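# Move three gears from furnace tray onto table, upright

## Task

Lift each of the three gears off the furnace tray and set it down on the table next to the tray with its smaller end facing upward, then open the grippers and release them.

## Robot and tools

Robot: two arms, left_arm and right_arm, each with a two-finger parallel gripper. Bases in the scene frame: left_arm at (+0.018, +0.275, 0) m, quat_wxyz (+1.000, 0, 0, +0.013); right_arm at (-0.048, -0.344, 0) m, quat_wxyz (+0.998, 0, 0, +0.070). The scene frame has its origin on the tabletop midway between the arms, +z up, +x out across the table, and left_arm sits on the +y side. The names left and right are just labels, not image sides. Joint ranges (rad), base to hand: waist -2.880 to 2.880, shoulder 0.000 to 3.142, elbow 0.000 to 3.019, wrist pitch -1.693 to 1.571, wrist yaw -1.571 to 1.571, wrist roll -2.094 to 2.094. The elbow never fully straightens.

Gripper axes: fingers extend along the gripper's +z, and close or open along its y. end_effector_position is the point between the pads, roughly 1 cm short of the fingertips.

Command row: every moving argument uses one row of 14 numbers, each in [-1, 1], always covering both arms even if one stays still: dx, dy, dz, rx, ry, rz, opening for left_arm, then the same seven for right_arm. dx..rz are an offset (not a pose), expressed in that gripper's own axes, measured from the gripper's measured pose at the start of the action (for a call's first action or for a move, the last pose a result reported). Scale: 1.0 = 0.6 m for dx, dy, dz and 180 degrees for rotation; rx, ry, rz form a single rotation vector. opening is absolute, not an offset: +1 fully open (0.094 m), -1 closed.

execute_actions(actions): actions is a list of up to 15 actions; each action is a table of up to 15 rows, one row per 1/30 s control step; a table with fewer rows repeats its final row until 15 steps pass. All rows of an action are offsets from that action's start pose, not from the previous row. An empty list just returns the state and images.

move(target, speed, blocking): target is one 14-number row as above, an offset from the last reported pose. Grippers travel in straight lines that all finish together, lasting 0.5 to 10 s (cut off at 10 s). speed is path top speed in m/s, 0.002 to 0.5, default 0.25; rotation is capped at twice that in rad/s. Paths ignore obstacles and the other arm. Grippers lag, drift, and may overshoot speed near full reach. Openings are sent at the start. Faster contact and targets set deeper past a contact push harder. blocking=false returns after 0.5 s while motion continues; until a result shows the move ended, execute_actions and move are refused, so call wait or stop first.

wait(seconds): 0 to 10; runs the scene with the last commands held, ending early if a running move finishes. stop(): brakes a running move; it needs stopping distance; fingers keep moving. zoom_image(camera, region): enlarges [x0, y0, x1, y1] pixels of one camera's latest image, at most 504 by 504; cameras are cam_head_left, cam_head_right, cam_high, cam_low, cam_left_wrist, cam_right_wrist, all 504x504. read_manual(section) gives only licence text. finished_scene(scene) ends the scene irreversibly; the gears must already be upright on the table and released.

Controller behaviour: each step, the commanded pose is clipped to within 70 mm and 16 degrees of the measured pose, then solved by damped inverse kinematics, favouring position over orientation. Large offsets may need several actions; after an action an arm goes no further than its last clipped pose. Arms usually settle a centimetre or more low. Zero offsets can let an arm sag; to keep one still, send the correction back to its desired pose in the first call of a reply, zeros afterward, and aim higher if it still droops.

Results: the state line gives each gripper's end_effector_position (m) and end_effector_quat_wxyz in the scene frame; printed positions may be off, more at long reach. Hand target lines show where the controller is now driving. Step readings list positions at some steps; HELD marks steps where part of an arm's row was withheld. A pose unreachable line means the clearance check altered or blocked that arm's command. grip_measured is the finger opening on the command scale (Joint positions' last number is metres), with up to about 1 mm fixed error. To grasp, command about 0.03 below grip_measured; less than that grips more gently. Pad force tops out near 50 to 62 N. A move line reports the ending (done, off_target, moving, held, fault) and limits (paced = pose clipped; held = some steps blocked, after which the arm may move much faster), plus distance to target. Joint torques are raw, offset and noisy. MOTOR HOT appears from 85 °C; at 100 °C an OVER-TEMPERATURE FAULT drops that arm, so avoid holding loads long. FAULT lines mark arm stops.

Cameras: calibration gives K, distortion and T_world_to_cam per camera; fixed cameras may be off by up to 2.3 degrees and 9 mm; wrist camera poses derive from joint readings.

Avoid: knocking anything off the table (fails the task), dropping or slamming gears, hard pushes, and collisions between the arms. Loose objects or held parts may occasionally be nudged by outside disturbances. The simulation keeps running while you compose replies.

Each tool is called after "Request:" by a JSON object that holds its "fn" and its "kwargs", one argument or row to a line.

## Session

Request:
{"fn": "execute_actions", "kwargs": {
  "actions": []
}}

Scene clock: 0.00 s.
left_arm: end_effector_position=(+0.7016, +0.5195, +0.1582) grip_measured=+1.000 end_effector_quat_wxyz=(+0.607, -0.245, +0.719, +0.231) | right_arm: end_effector_position=(+0.5306, -0.0846, +0.3084) grip_measured=+1.000 end_effector_quat_wxyz=(+0.505, +0.005, +0.838, +0.207)
Joint positions: left_arm=[ 0.216  1.932  1.173  0.586 -0.446 -0.04   0.094] | right_arm=[ 0.296  1.447  1.164 -0.133  0.047  0.416  0.094]
Joint velocities: left_arm=[-0.005 -0.005 -0.002 -0.007 -0.007  0.022  0.   ] | right_arm=[ 0.005 -0.005 -0.017 -0.002  0.081  0.037  0.   ]
Joint torques (N m, as the arm reports them, + toward a larger angle): no reading
Motor temperatures (°C, as the motors report them): left_arm=[24 25 26 28 26 25] | right_arm=[28 27 28 27 26 26]
Hand target (left_arm): +0.707, +0.521, +0.166; +0.614, -0.246, +0.713, +0.231
Hand target (right_arm): +0.535, -0.082, +0.335; +0.523, +0.005, +0.825, +0.216

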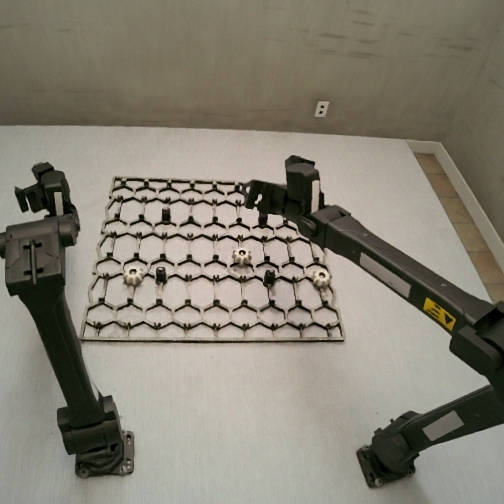

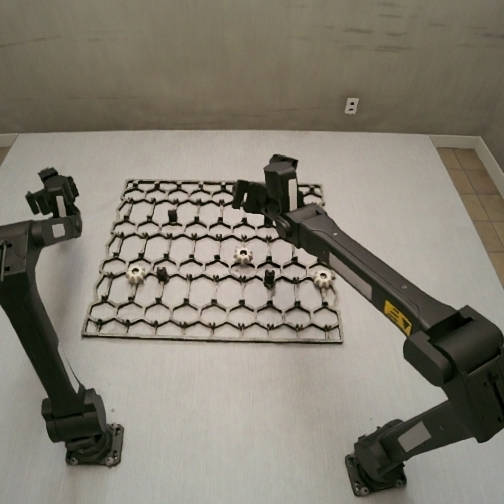

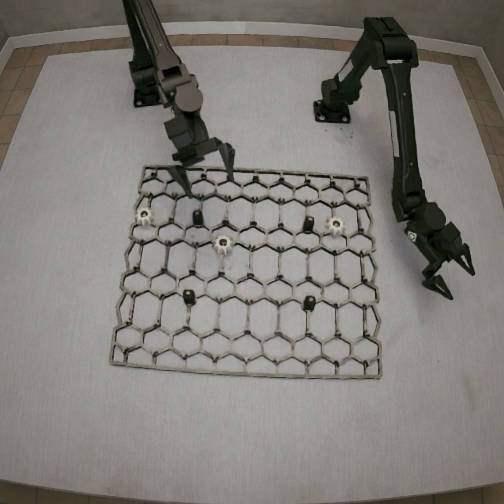

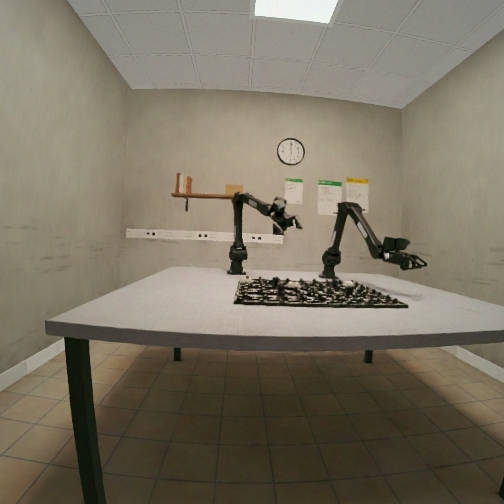

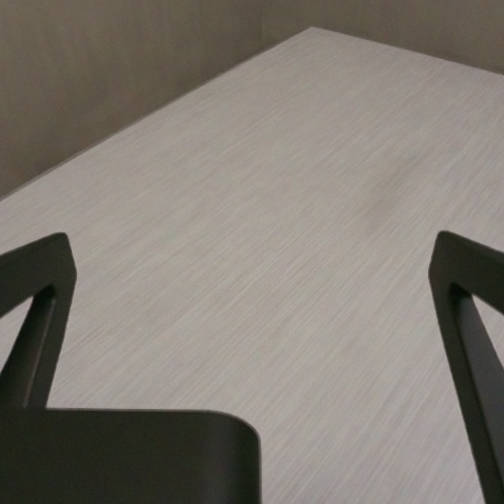

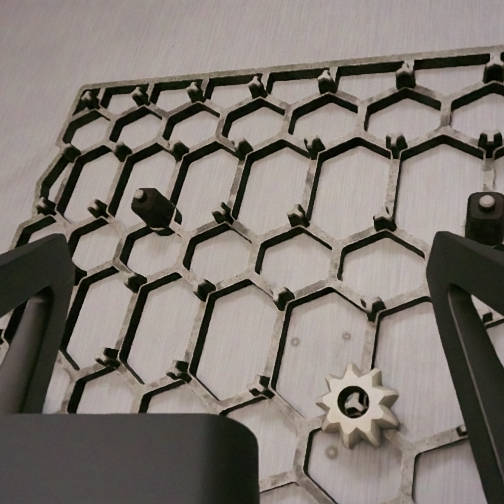

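Request:
{"fn": "zoom_image", "kwargs": {
  "camera": "cam_high",
  "region": [110, 180, 370, 280]
}}

Request:
{"fn": "zoom_image", "kwargs": {
  "camera": "cam_head_left",
  "region": [90, 220, 350, 320]
}}

Region (110, 180, 370, 280) of cam_high's 504x504 image, scaled by 1.938, with more detail than that image has; it fills the top 194 rows of this view, and the rest is white.

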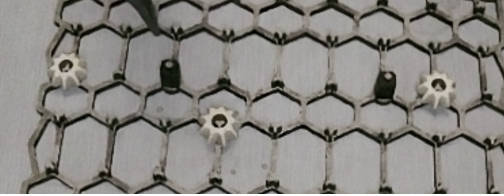

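Region (90, 220, 350, 320) of cam_head_left's 504x504 image, scaled by 1.938, with more detail than that image has; it fills the top 194 rows of this view, and the rest is white.

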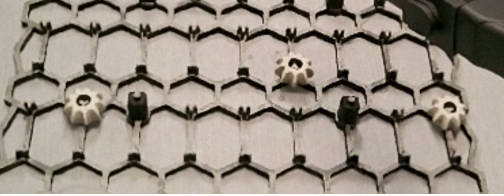

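Request:
{"fn": "move", "kwargs": {
  "target": [0.106,-0.157,-0.625,0.163,0.428,0.173,1, 0.222,-0.102,0.098,0.139,0.340,-0.003,1],
  "speed": 0.3
}}

Scene clock: 5.07 s.
left_arm: end_effector_position=(+0.4537, +0.2090, +0.1448) grip_measured=+1.000 end_effector_quat_wxyz=(-0.008, -0.009, +1.000, +0.009) | right_arm: end_effector_position=(+0.5060, -0.0900, +0.1309) grip_measured=+1.000 end_effector_quat_wxyz=(-0.019, -0.009, +1.000, -0.012)
Joint positions: left_arm=[-0.181  1.553  1.234 -1.271 -0.015 -0.175  0.094] | right_arm=[ 0.294  2.011  1.833 -1.438  0.006  0.416  0.094]
Joint velocities: left_arm=[-0.005 -0.005 -0.012 -0.007  0.007 -0.081  0.   ] | right_arm=[-0.015 -0.015 -0.012  0.012  0.037  0.022  0.   ]
Joint torques (N m, as the arm reports them, + toward a larger angle): left_arm=[ -1.21 -12.03  13.48  -0.47   0.02  -0.05] | right_arm=[ -3.84 -18.93  13.83  -0.44  -0.05  -0.08]
Motor temperatures (°C, as the motors report them): left_arm=[24 25 27 28 26 25] | right_arm=[28 27 29 27 26 26]
Hand target (left_arm): +0.465, +0.203, +0.149; -0.007, -0.011, +1.000, +0.006
Hand target (right_arm): +0.526, -0.092, +0.150; +0.001, -0.004, +1.000, -0.000
Off the commanded pose (left_arm): 0.015 m, 2 deg.
Off the commanded pose (right_arm): 0.029 m, 3 deg.
move: off_target (left_arm, right_arm)
camera_calibration (this result's frames):
cam_left_wrist: T_world_to_cam=[[0.0149515, -0.999774, -0.0151384, 0.202436], [-0.807716, -0.0210008, 0.589198, 0.288264], [-0.589382, 0.0034182, -0.807847, 0.507255], [0, 0, 0, 1]] pos_world=[0.528776, 0.20671, 0.243004]
cam_right_wrist: T_world_to_cam=[[0.031694, -0.999336, 0.0179719, -0.11179], [-0.790171, -0.0140412, 0.612726, 0.32556], [-0.612067, -0.0336206, -0.790091, 0.537449], [0, 0, 0, 1]] pos_world=[0.589746, -0.0890749, 0.227164]

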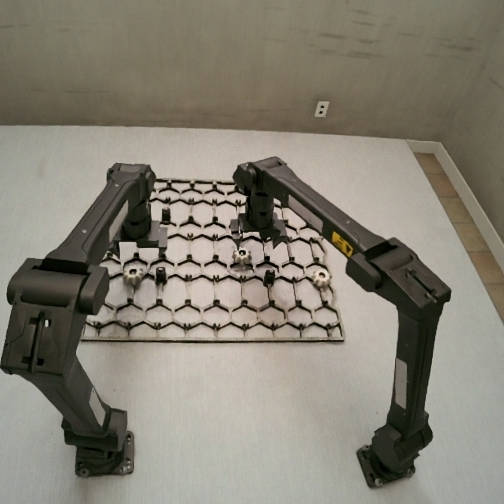

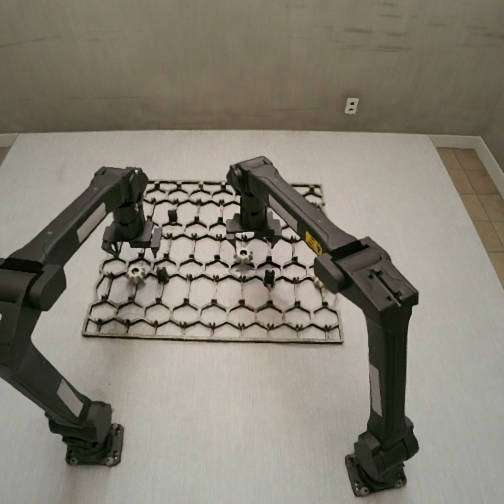

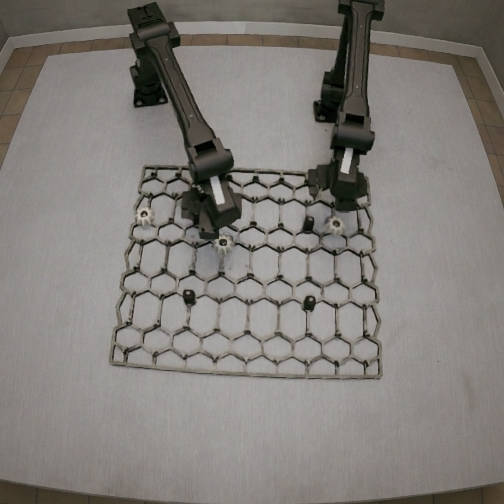

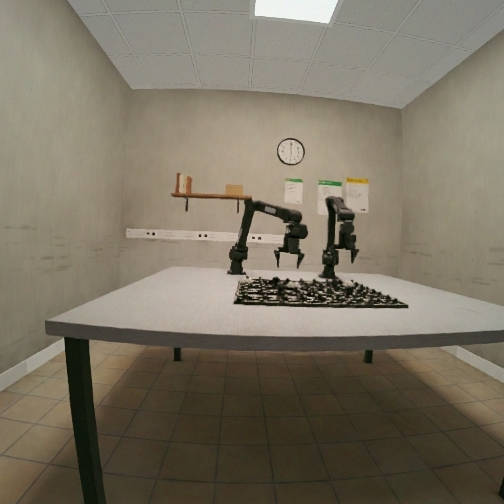

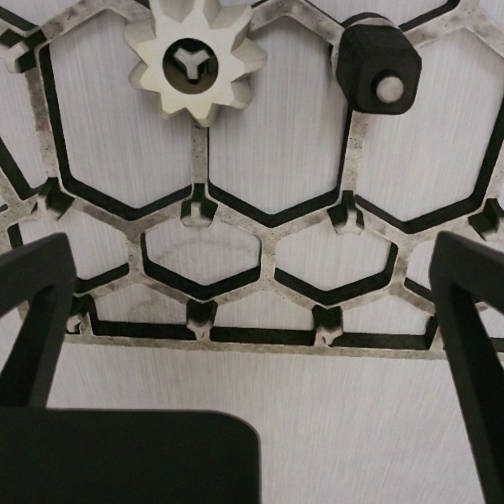

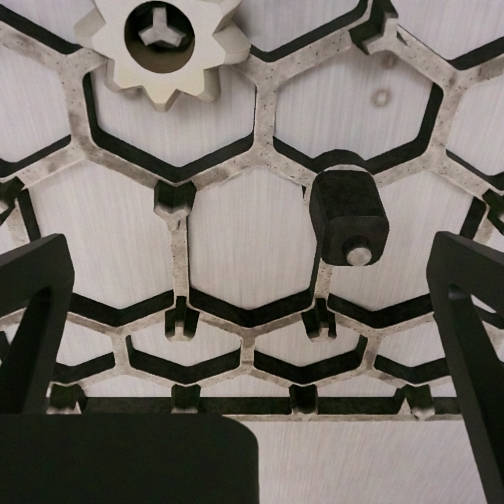

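Request:
{"fn": "move", "kwargs": {
  "target": [-0.025,0.042,0.10,0,0,0,1, -0.058,0.052,0.07,0,0,0,1],
  "speed": 0.15
}}

Scene clock: 6.40 s.
left_arm: end_effector_position=(+0.4635, +0.2325, +0.0899) grip_measured=+1.000 end_effector_quat_wxyz=(-0.009, -0.010, +1.000, +0.008) | right_arm: end_effector_position=(+0.5221, -0.0784, +0.0638) grip_measured=+1.000 end_effector_quat_wxyz=(-0.050, -0.005, +0.998, -0.026)
Joint positions: left_arm=[-0.126  1.626  1.166 -1.132 -0.015 -0.121  0.094] | right_arm=[ 0.3    2.158  1.893 -1.418  0.006  0.428  0.094]
Joint velocities: left_arm=[ 0.015 -0.005 -0.022 -0.027  0.022  0.007  0.   ] | right_arm=[-0.015 -0.005  0.002 -0.022 -0.007  0.022  0.   ]
Joint torques (N m, as the arm reports them, + toward a larger angle): left_arm=[  0.58 -14.18   9.67   0.72  -0.13   0.1 ] | right_arm=[ -1.43 -21.77  13.46  -0.08   0.02   0.  ]
Motor temperatures (°C, as the motors report them): left_arm=[24 25 27 28 26 25] | right_arm=[28 28 30 27 26 26]
Hand target (left_arm): +0.468, +0.236, +0.085; -0.008, -0.009, +1.000, +0.008
Hand target (right_arm): +0.537, -0.060, +0.087; -0.019, -0.009, +1.000, -0.011
Off the commanded pose (left_arm): 0.007 m, 0 deg.
Off the commanded pose (right_arm): 0.034 m, 4 deg.
move: off_target (right_arm)
camera_calibration (this result's frames):
cam_left_wrist: T_world_to_cam=[[0.0164575, -0.999761, -0.0144101, 0.224195], [-0.806251, -0.0217929, 0.591173, 0.328354], [-0.591345, 0.00188896, -0.806416, 0.469753], [0, 0, 0, 1]] pos_world=[0.538832, 0.23041, 0.187933]
cam_right_wrist: T_world_to_cam=[[0.0271768, -0.998593, 0.0455448, -0.0987772], [-0.751541, 0.00963117, 0.659616, 0.358267], [-0.659126, -0.0521551, -0.750222, 0.515224], [0, 0, 0, 1]] pos_world=[0.611534, -0.0752171, 0.154713]

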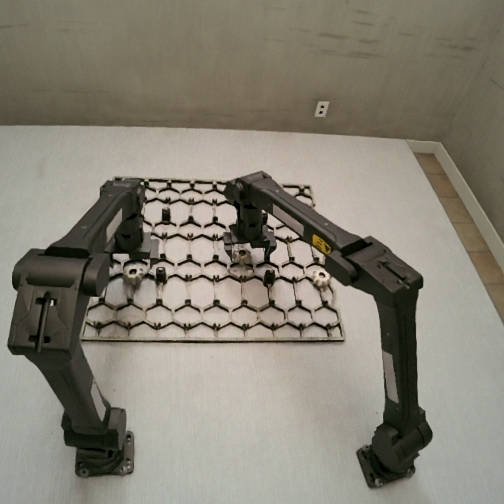

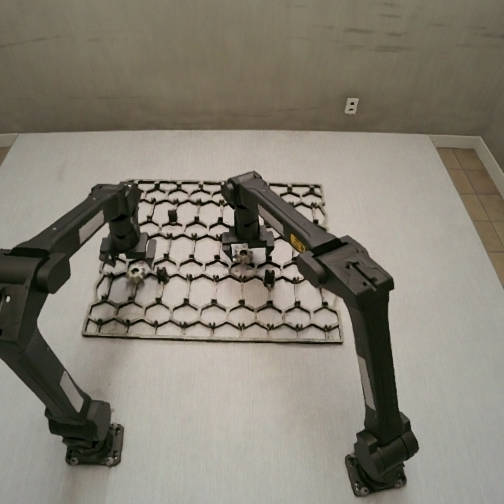

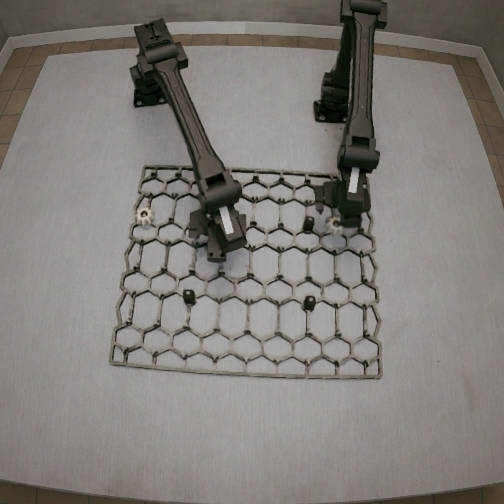

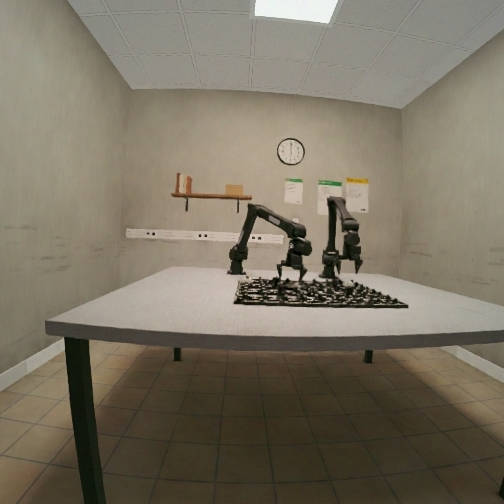

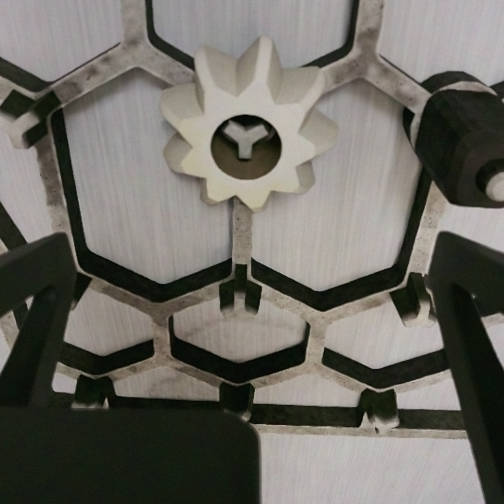

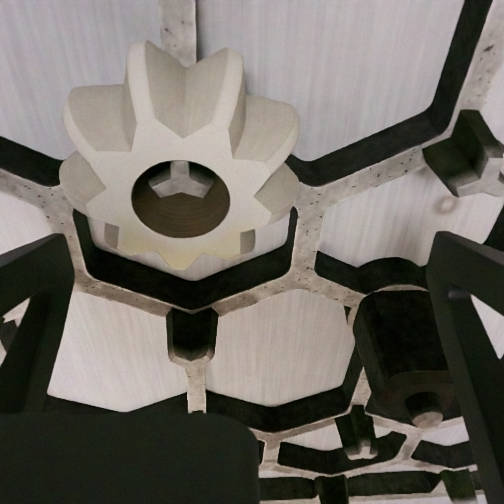

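Request:
{"fn": "move", "kwargs": {
  "target": [-0.02,0,0.10,0,0,0,0.6, -0.058,0.05,-0.05,-0.017,-0.04,0,1],
  "speed": 0.1
}}

Scene clock: 7.70 s.
left_arm: end_effector_position=(+0.4723, +0.2316, +0.0376) grip_measured=+0.602 end_effector_quat_wxyz=(-0.007, -0.010, +1.000, +0.008) | right_arm: end_effector_position=(+0.5446, -0.0653, +0.0786) grip_measured=+1.000 end_effector_quat_wxyz=(-0.009, -0.002, +1.000, -0.008)
Joint positions: left_arm=[-0.126  1.714  1.124 -0.998 -0.015 -0.121  0.075] | right_arm=[ 0.303  2.158  1.937 -1.373  0.006  0.439  0.094]
Joint velocities: left_arm=[ 0.005 -0.005 -0.012  0.007 -0.051 -0.007 -0.001] | right_arm=[ 0.005 -0.005 -0.002 -0.007 -0.007 -0.051  0.   ]
Joint torques (N m, as the arm reports them, + toward a larger angle): left_arm=[  0.18 -14.28   8.65   0.8   -0.1    0.06] | right_arm=[ -1.62 -20.36  13.78   0.13   0.22   0.  ]
Motor temperatures (°C, as the motors report them): left_arm=[24 25 27 28 26 25] | right_arm=[28 28 30 27 26 26]
Hand target (left_arm): +0.475, +0.234, +0.030; -0.010, -0.010, +1.000, +0.008
Hand target (right_arm): +0.558, -0.047, +0.089; +0.013, -0.005, +1.000, +0.001
Off the commanded pose (left_arm): 0.008 m, 0 deg.
Off the commanded pose (right_arm): 0.026 m, 3 deg.
move: off_target (right_arm)
camera_calibration (this result's frames):
cam_left_wrist: T_world_to_cam=[[0.0161405, -0.999774, -0.0138702, 0.222538], [-0.808939, -0.0212104, 0.587509, 0.367627], [-0.587671, 0.00173749, -0.809098, 0.431235], [0, 0, 0, 1]] pos_world=[0.54722, 0.229536, 0.136013]
cam_right_wrist: T_world_to_cam=[[0.0177016, -0.999793, 0.0100781, -0.0791395], [-0.802302, -0.00818851, 0.596862, 0.39674], [-0.596655, -0.018651, -0.802281, 0.514129], [0, 0, 0, 1]] pos_world=[0.626464, -0.0662853, 0.176474]

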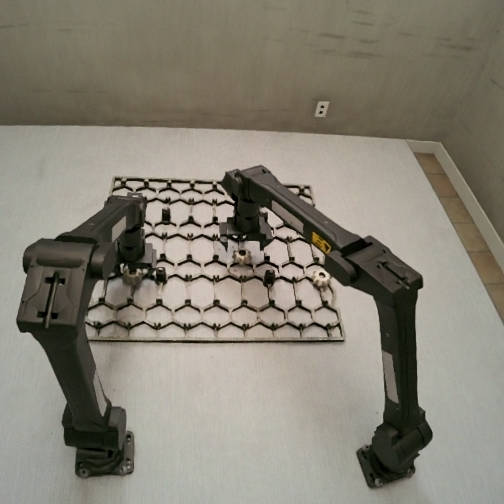

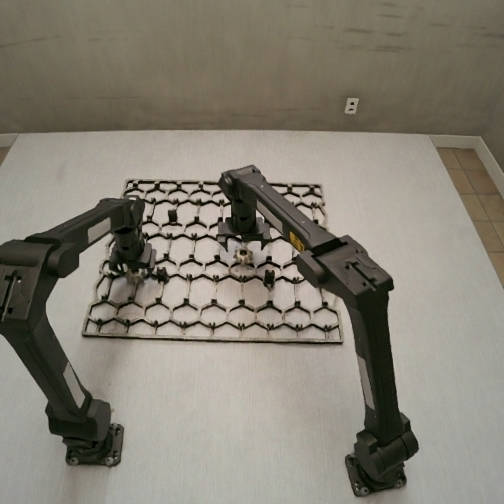

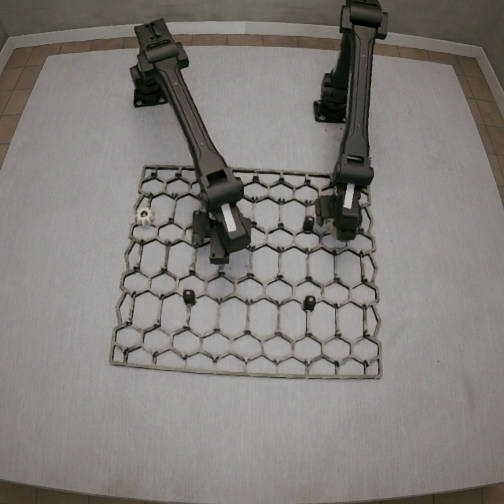

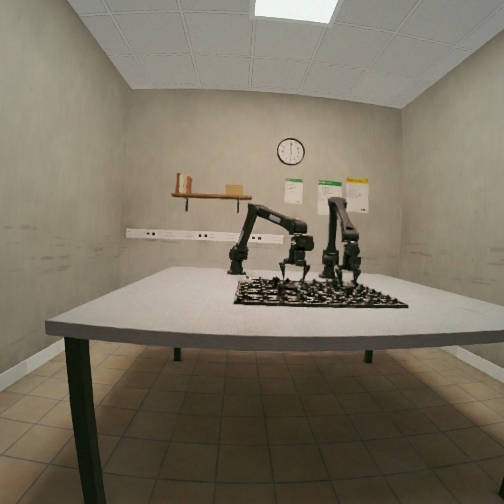

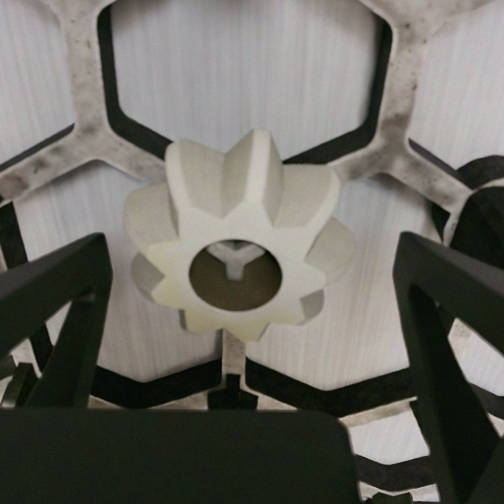

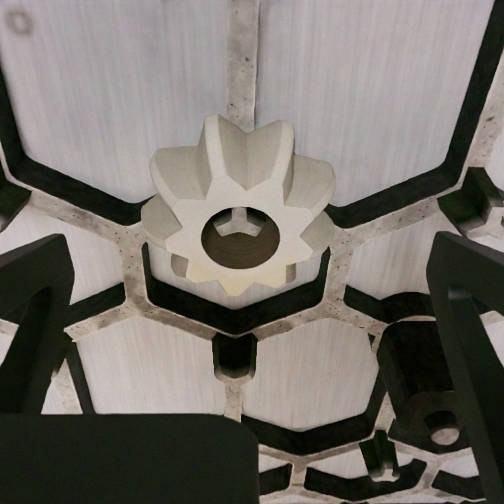

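Request:
{"fn": "move", "kwargs": {
  "target": [0,0,0.03,0,0,0,0.6, -0.01,0.02,0.05,0,0,0,0.6],
  "speed": 0.08
}}

Scene clock: 8.77 s.
left_arm: end_effector_position=(+0.4718, +0.2317, +0.0317) grip_measured=+0.602 end_effector_quat_wxyz=(-0.000, -0.010, +1.000, +0.007) | right_arm: end_effector_position=(+0.5501, -0.0627, +0.0526) grip_measured=+0.602 end_effector_quat_wxyz=(-0.012, -0.000, +1.000, -0.009)
Joint positions: left_arm=[-0.126  1.714  1.106 -0.965 -0.015 -0.121  0.075] | right_arm=[ 0.303  2.199  1.937 -1.338  0.006  0.442  0.075]
Joint velocities: left_arm=[-0.015  0.005 -0.032 -0.002  0.007  0.037  0.001] | right_arm=[-0.015 -0.005  0.002 -0.017 -0.007  0.037 -0.001]
Joint torques (N m, as the arm reports them, + toward a larger angle): left_arm=[ -0.43 -13.36   8.45   0.82  -0.14   0.02] | right_arm=[ -2.14 -19.66   9.     0.01   0.04   0.04]
Motor temperatures (°C, as the motors report them): left_arm=[24 25 27 28 26 25] | right_arm=[28 28 30 27 26 26]
Hand target (left_arm): +0.472, +0.232, +0.020; -0.007, -0.010, +1.000, +0.008
Hand target (right_arm): +0.550, -0.054, +0.048; -0.009, -0.002, +1.000, -0.007
Off the commanded pose (left_arm): 0.012 m, 1 deg.
Off the commanded pose (right_arm): 0.010 m, 0 deg.
move: off_target (left_arm)
camera_calibration (this result's frames):
cam_left_wrist: T_world_to_cam=[[0.0163238, -0.999792, -0.012226, 0.222385], [-0.81711, -0.0203862, 0.576121, 0.374694], [-0.576251, 0.000585502, -0.817273, 0.421249], [0, 0, 0, 1]] pos_world=[0.545281, 0.229731, 0.131125]
cam_right_wrist: T_world_to_cam=[[0.0147008, -0.999818, 0.0121937, -0.0748288], [-0.799669, -0.00443514, 0.600425, 0.415276], [-0.600262, -0.0185777, -0.799588, 0.498479], [0, 0, 0, 1]] pos_world=[0.632401, -0.0637128, 0.150148]

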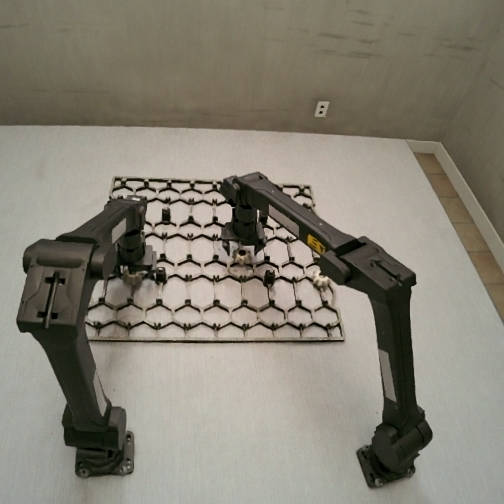

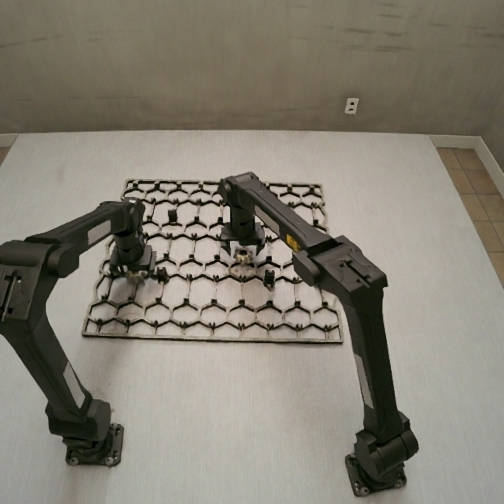

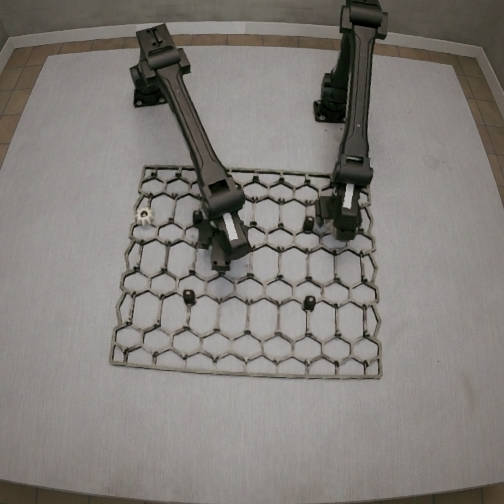

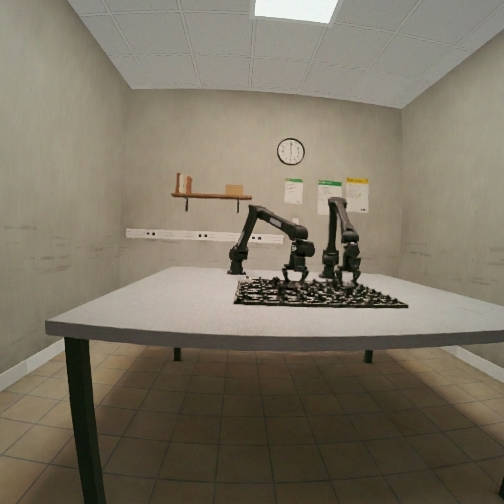

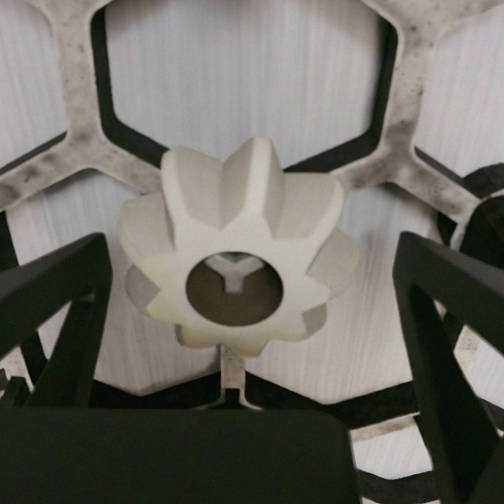

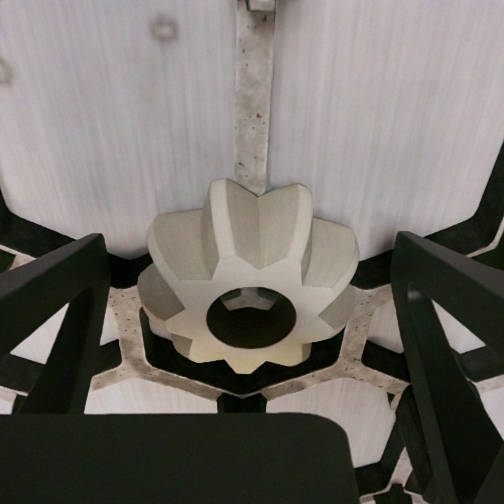

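Request:
{"fn": "move", "kwargs": {
  "target": [0,0,0,0,0,0,-0.5, 0.015,0,0.035,0,0,0,0.6],
  "speed": 0.08
}}

Request:
{"fn": "move", "kwargs": {
  "target": [0,0,0,0,0,0,-0.5, 0,0,0,0,0,0,-0.5],
  "speed": 0.08
}}

Scene clock: 9.63 s.
left_arm: end_effector_position=(+0.4716, +0.2333, +0.0315) grip_measured=+0.204 end_effector_quat_wxyz=(-0.000, -0.011, +1.000, +0.010) | right_arm: end_effector_position=(+0.5420, -0.0665, +0.0302) grip_measured=+0.602 end_effector_quat_wxyz=(-0.016, +0.000, +1.000, -0.011)
Joint positions: left_arm=[-0.125  1.714  1.105 -0.965 -0.021 -0.121  0.057] | right_arm=[ 0.303  2.199  1.876 -1.286  0.006  0.443  0.075]
Joint velocities: left_arm=[-0.005 -0.005  0.002  0.007 -0.051  0.007 -0.001] | right_arm=[ 0.005  0.005  0.002 -0.007  0.051 -0.095 -0.001]
Joint torques (N m, as the arm reports them, + toward a larger angle): left_arm=[ -0.69 -15.44   8.63   0.19   0.08   0.03] | right_arm=[ -2.39 -21.94   7.65   0.17   0.09  -0.02]
Motor temperatures (°C, as the motors report them): left_arm=[24 25 27 28 26 25] | right_arm=[28 28 30 27 26 26]
Hand target (left_arm): +0.472, +0.232, +0.032; -0.000, -0.010, +1.000, +0.007
Hand target (right_arm): +0.541, -0.063, +0.032; -0.012, -0.000, +1.000, -0.009
Off the commanded pose (left_arm): 0.002 m, 0 deg.
Off the commanded pose (right_arm): 0.004 m, 1 deg.
move: done
camera_calibration (this result's frames):
cam_left_wrist: T_world_to_cam=[[0.0178326, -0.999672, -0.0183763, 0.223438], [-0.816993, -0.0251639, 0.576098, 0.375751], [-0.576372, 0.00473997, -0.817174, 0.420039], [0, 0, 0, 1]] pos_world=[0.5451, 0.230829, 0.130881]
cam_right_wrist: T_world_to_cam=[[0.0140549, -0.999773, 0.0160151, -0.0780534], [-0.794685, -0.00144804, 0.607021, 0.419491], [-0.60686, -0.0212586, -0.794524, 0.478868], [0, 0, 0, 1]] pos_world=[0.625066, -0.0672481, 0.127083]

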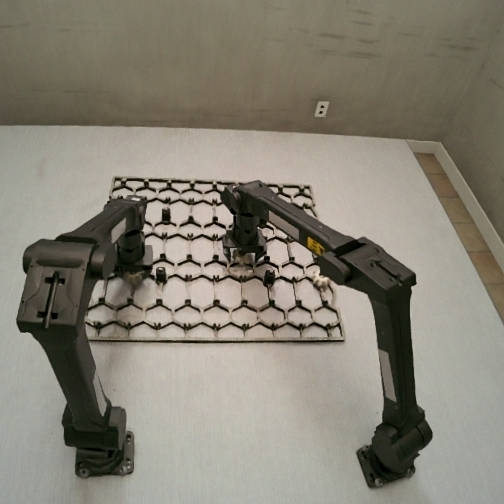

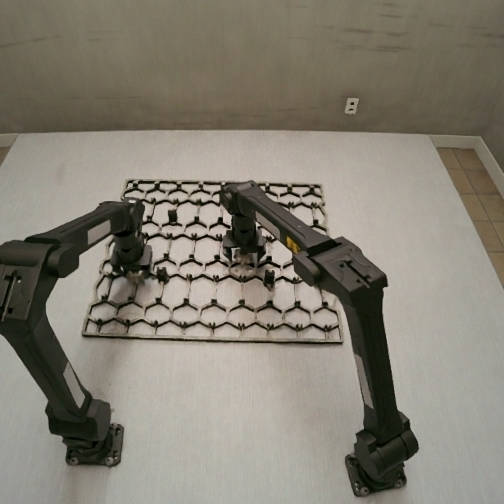

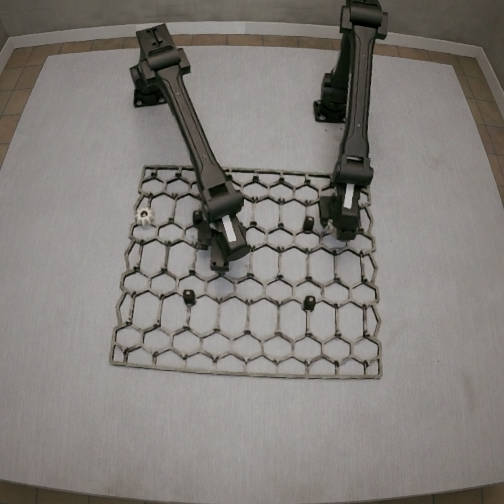

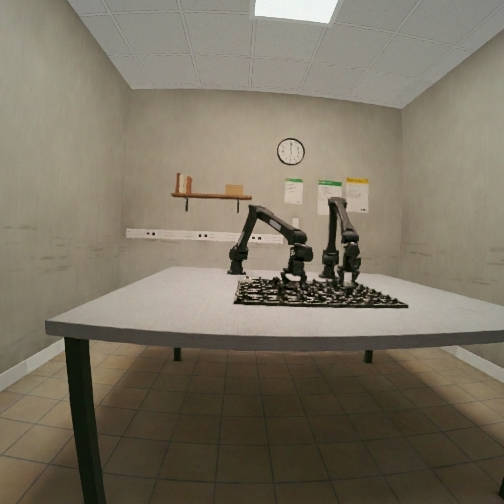

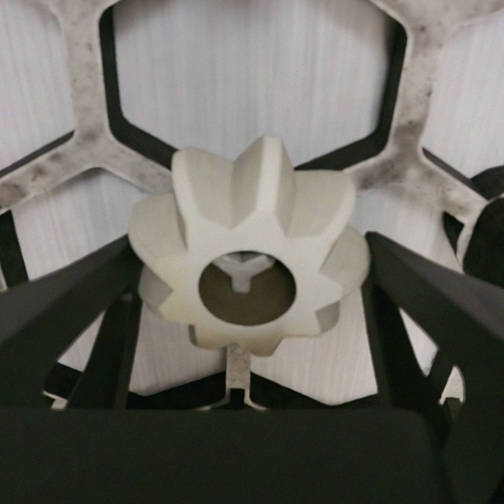

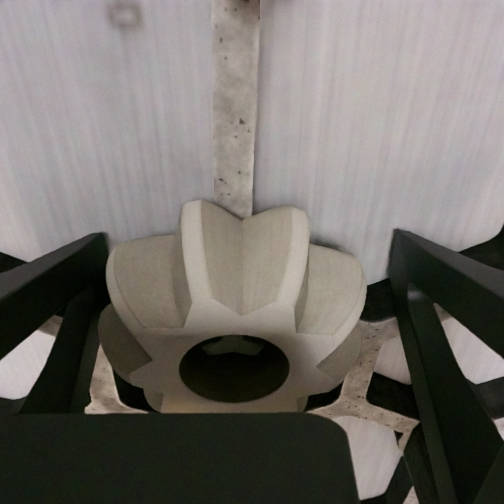

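Scene clock: 10.13 s.
left_arm: end_effector_position=(+0.4716, +0.2333, +0.0315) grip_measured=+0.204 end_effector_quat_wxyz=(-0.000, -0.011, +1.000, +0.010) | right_arm: end_effector_position=(+0.5432, -0.0630, +0.0301) grip_measured=+0.108 end_effector_quat_wxyz=(-0.013, +0.012, +1.000, -0.004)
Joint positions: left_arm=[-0.125  1.714  1.105 -0.965 -0.021 -0.121  0.057] | right_arm=[ 0.305  2.199  1.876 -1.275 -0.004  0.468  0.052]
Joint velocities: left_arm=[ 0.005 -0.005 -0.037 -0.002  0.037  0.007  0.001] | right_arm=[-0.024  0.005 -0.012 -0.002  0.007 -0.007 -0.001]
Joint torques (N m, as the arm reports them, + toward a larger angle): left_arm=[ -0.59 -15.62   8.48   0.33  -0.08   0.02] | right_arm=[ -2.61 -21.9    8.57  -0.49   0.4   -0.26]
Motor temperatures (°C, as the motors report them): left_arm=[24 25 27 28 26 25] | right_arm=[28 28 30 27 26 26]
Hand target (left_arm): +0.472, +0.233, +0.031; -0.000, -0.011, +1.000, +0.010
Hand target (right_arm): +0.542, -0.067, +0.030; -0.016, +0.000, +1.000, -0.011
Off the commanded pose (left_arm): 0.000 m, 0 deg.
Off the commanded pose (right_arm): 0.004 m, 2 deg.
move: done
camera_calibration (this result's frames):
cam_left_wrist: T_world_to_cam=[[0.0178326, -0.999672, -0.0183763, 0.223438], [-0.816993, -0.0251639, 0.576098, 0.375751], [-0.576372, 0.00473997, -0.817174, 0.420039], [0, 0, 0, 1]] pos_world=[0.5451, 0.230829, 0.130881]
cam_right_wrist: T_world_to_cam=[[-0.00957735, -0.999949, 0.00321241, -0.0612914], [-0.798071, 0.00957933, 0.602487, 0.423184], [-0.602487, 0.0032065, -0.798122, 0.478883], [0, 0, 0, 1]] pos_world=[0.625665, -0.0668777, 0.127441]

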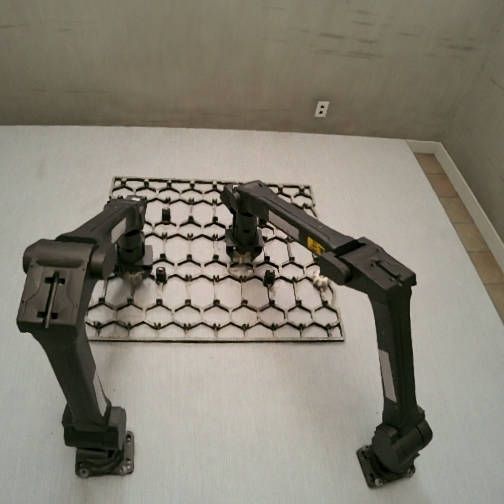

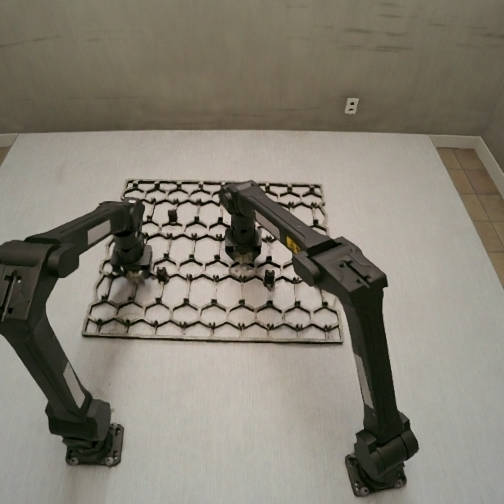

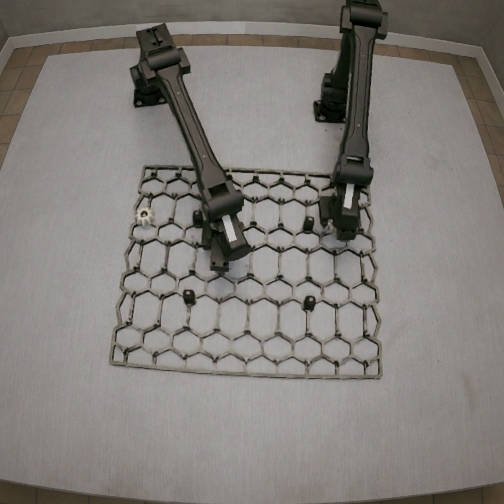

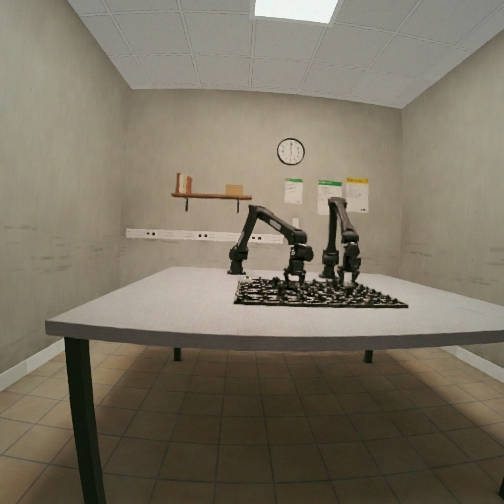

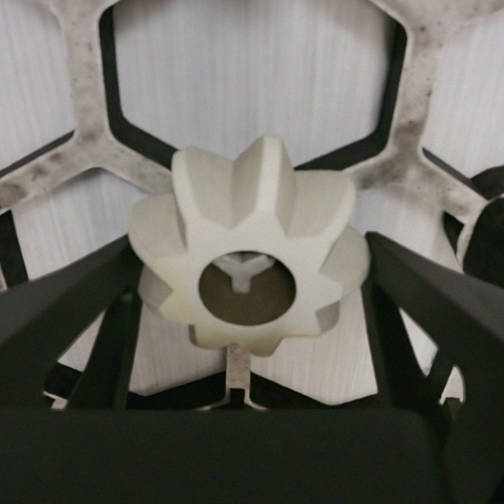

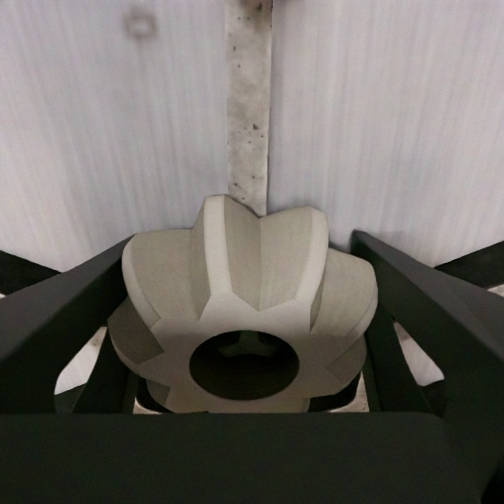

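Lift, then carry.

Request:
{"fn": "move", "kwargs": {
  "target": [0,0,-0.14,0,0,0,-0.5, 0,0,-0.16,0,0,0,-0.5],
  "speed": 0.15
}}

Scene clock: 12.10 s.
left_arm: end_effector_position=(+0.4544, +0.2356, +0.0917) grip_measured=+0.204 end_effector_quat_wxyz=(-0.026, -0.010, +0.999, +0.015) | right_arm: end_effector_position=(+0.5210, -0.0738, +0.0591) grip_measured=+0.108 end_effector_quat_wxyz=(-0.069, +0.016, +0.997, -0.033)
Joint positions: left_arm=[-0.125  1.622  1.166 -1.171 -0.024 -0.121  0.057] | right_arm=[ 0.305  2.194  1.94  -1.47  -0.003  0.476  0.052]
Joint velocities: left_arm=[-0.015 -0.005 -0.017  0.017 -0.037 -0.037  0.001] | right_arm=[-0.015 -0.015 -0.002 -0.007 -0.066  0.007  0.   ]
Joint torques (N m, as the arm reports them, + toward a larger angle): left_arm=[ -1.35 -16.51  13.37  -0.57   0.01  -0.03] | right_arm=[ -2.36 -25.65  14.44  -0.68   0.02  -0.15]
Motor temperatures (°C, as the motors report them): left_arm=[24 25 27 28 26 25] | right_arm=[28 28 30 27 26 26]
Hand target (left_arm): +0.470, +0.231, +0.116; -0.000, -0.011, +1.000, +0.010
Hand target (right_arm): +0.541, -0.065, +0.126; -0.013, +0.012, +1.000, -0.004
Off the commanded pose (left_arm): 0.030 m, 3 deg.
Off the commanded pose (right_arm): 0.072 m, 7 deg.
move: off_target (left_arm, right_arm); limits=paced
camera_calibration (this result's frames):
cam_left_wrist: T_world_to_cam=[[0.0164974, -0.999462, -0.0283301, 0.22869], [-0.785717, -0.030482, 0.617835, 0.310293], [-0.618366, 0.0120668, -0.785797, 0.473868], [0, 0, 0, 1]] pos_world=[0.533054, 0.232307, 0.187133]
cam_right_wrist: T_world_to_cam=[[-0.0137792, -0.998043, 0.0609961, -0.0735237], [-0.724584, 0.0520038, 0.687222, 0.34795], [-0.689049, -0.0347274, -0.723882, 0.526606], [0, 0, 0, 1]] pos_world=[0.613963, -0.0731869, 0.146567]

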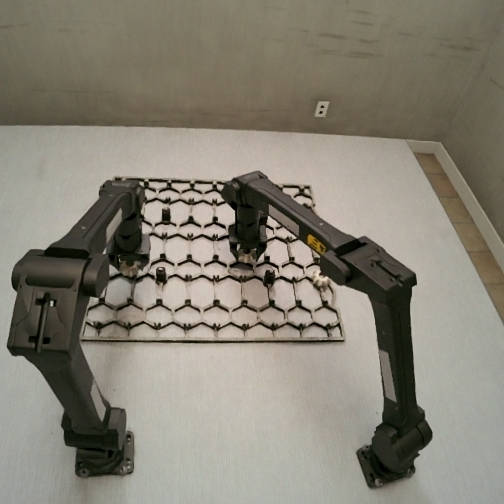

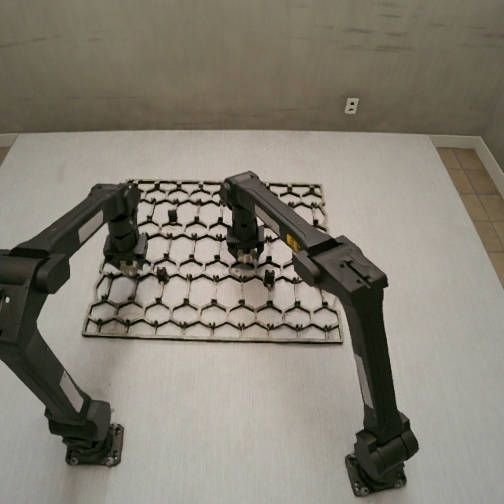

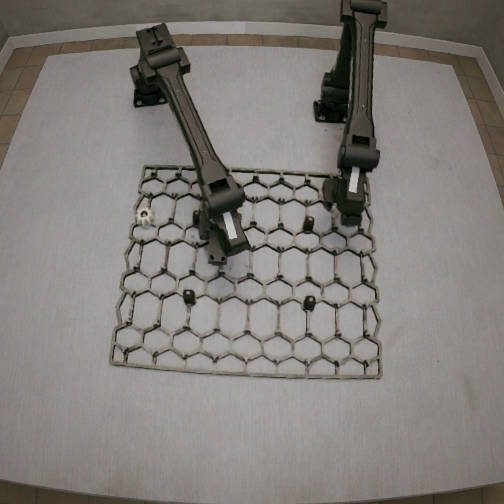

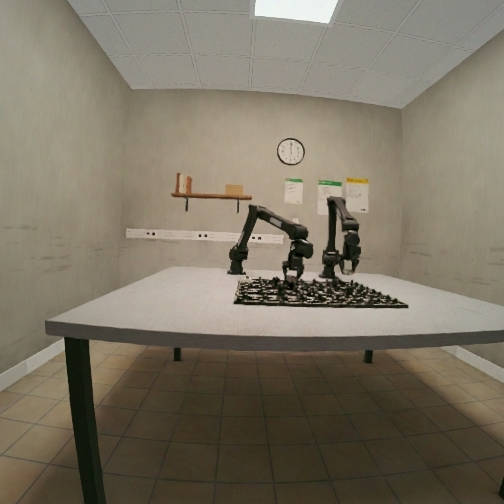

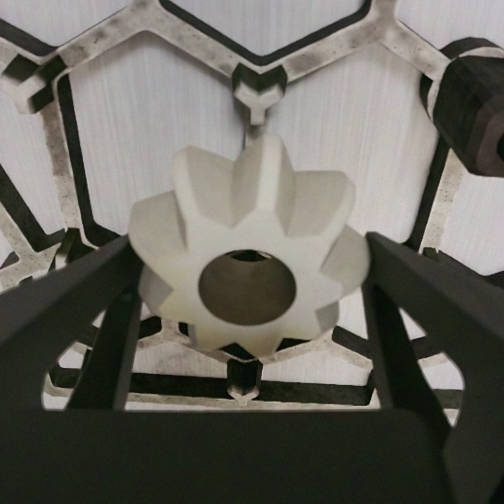

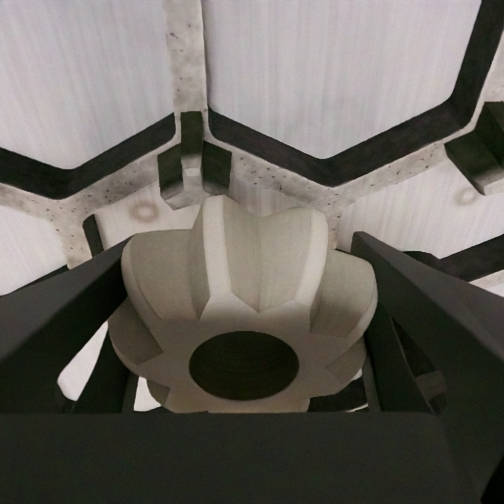

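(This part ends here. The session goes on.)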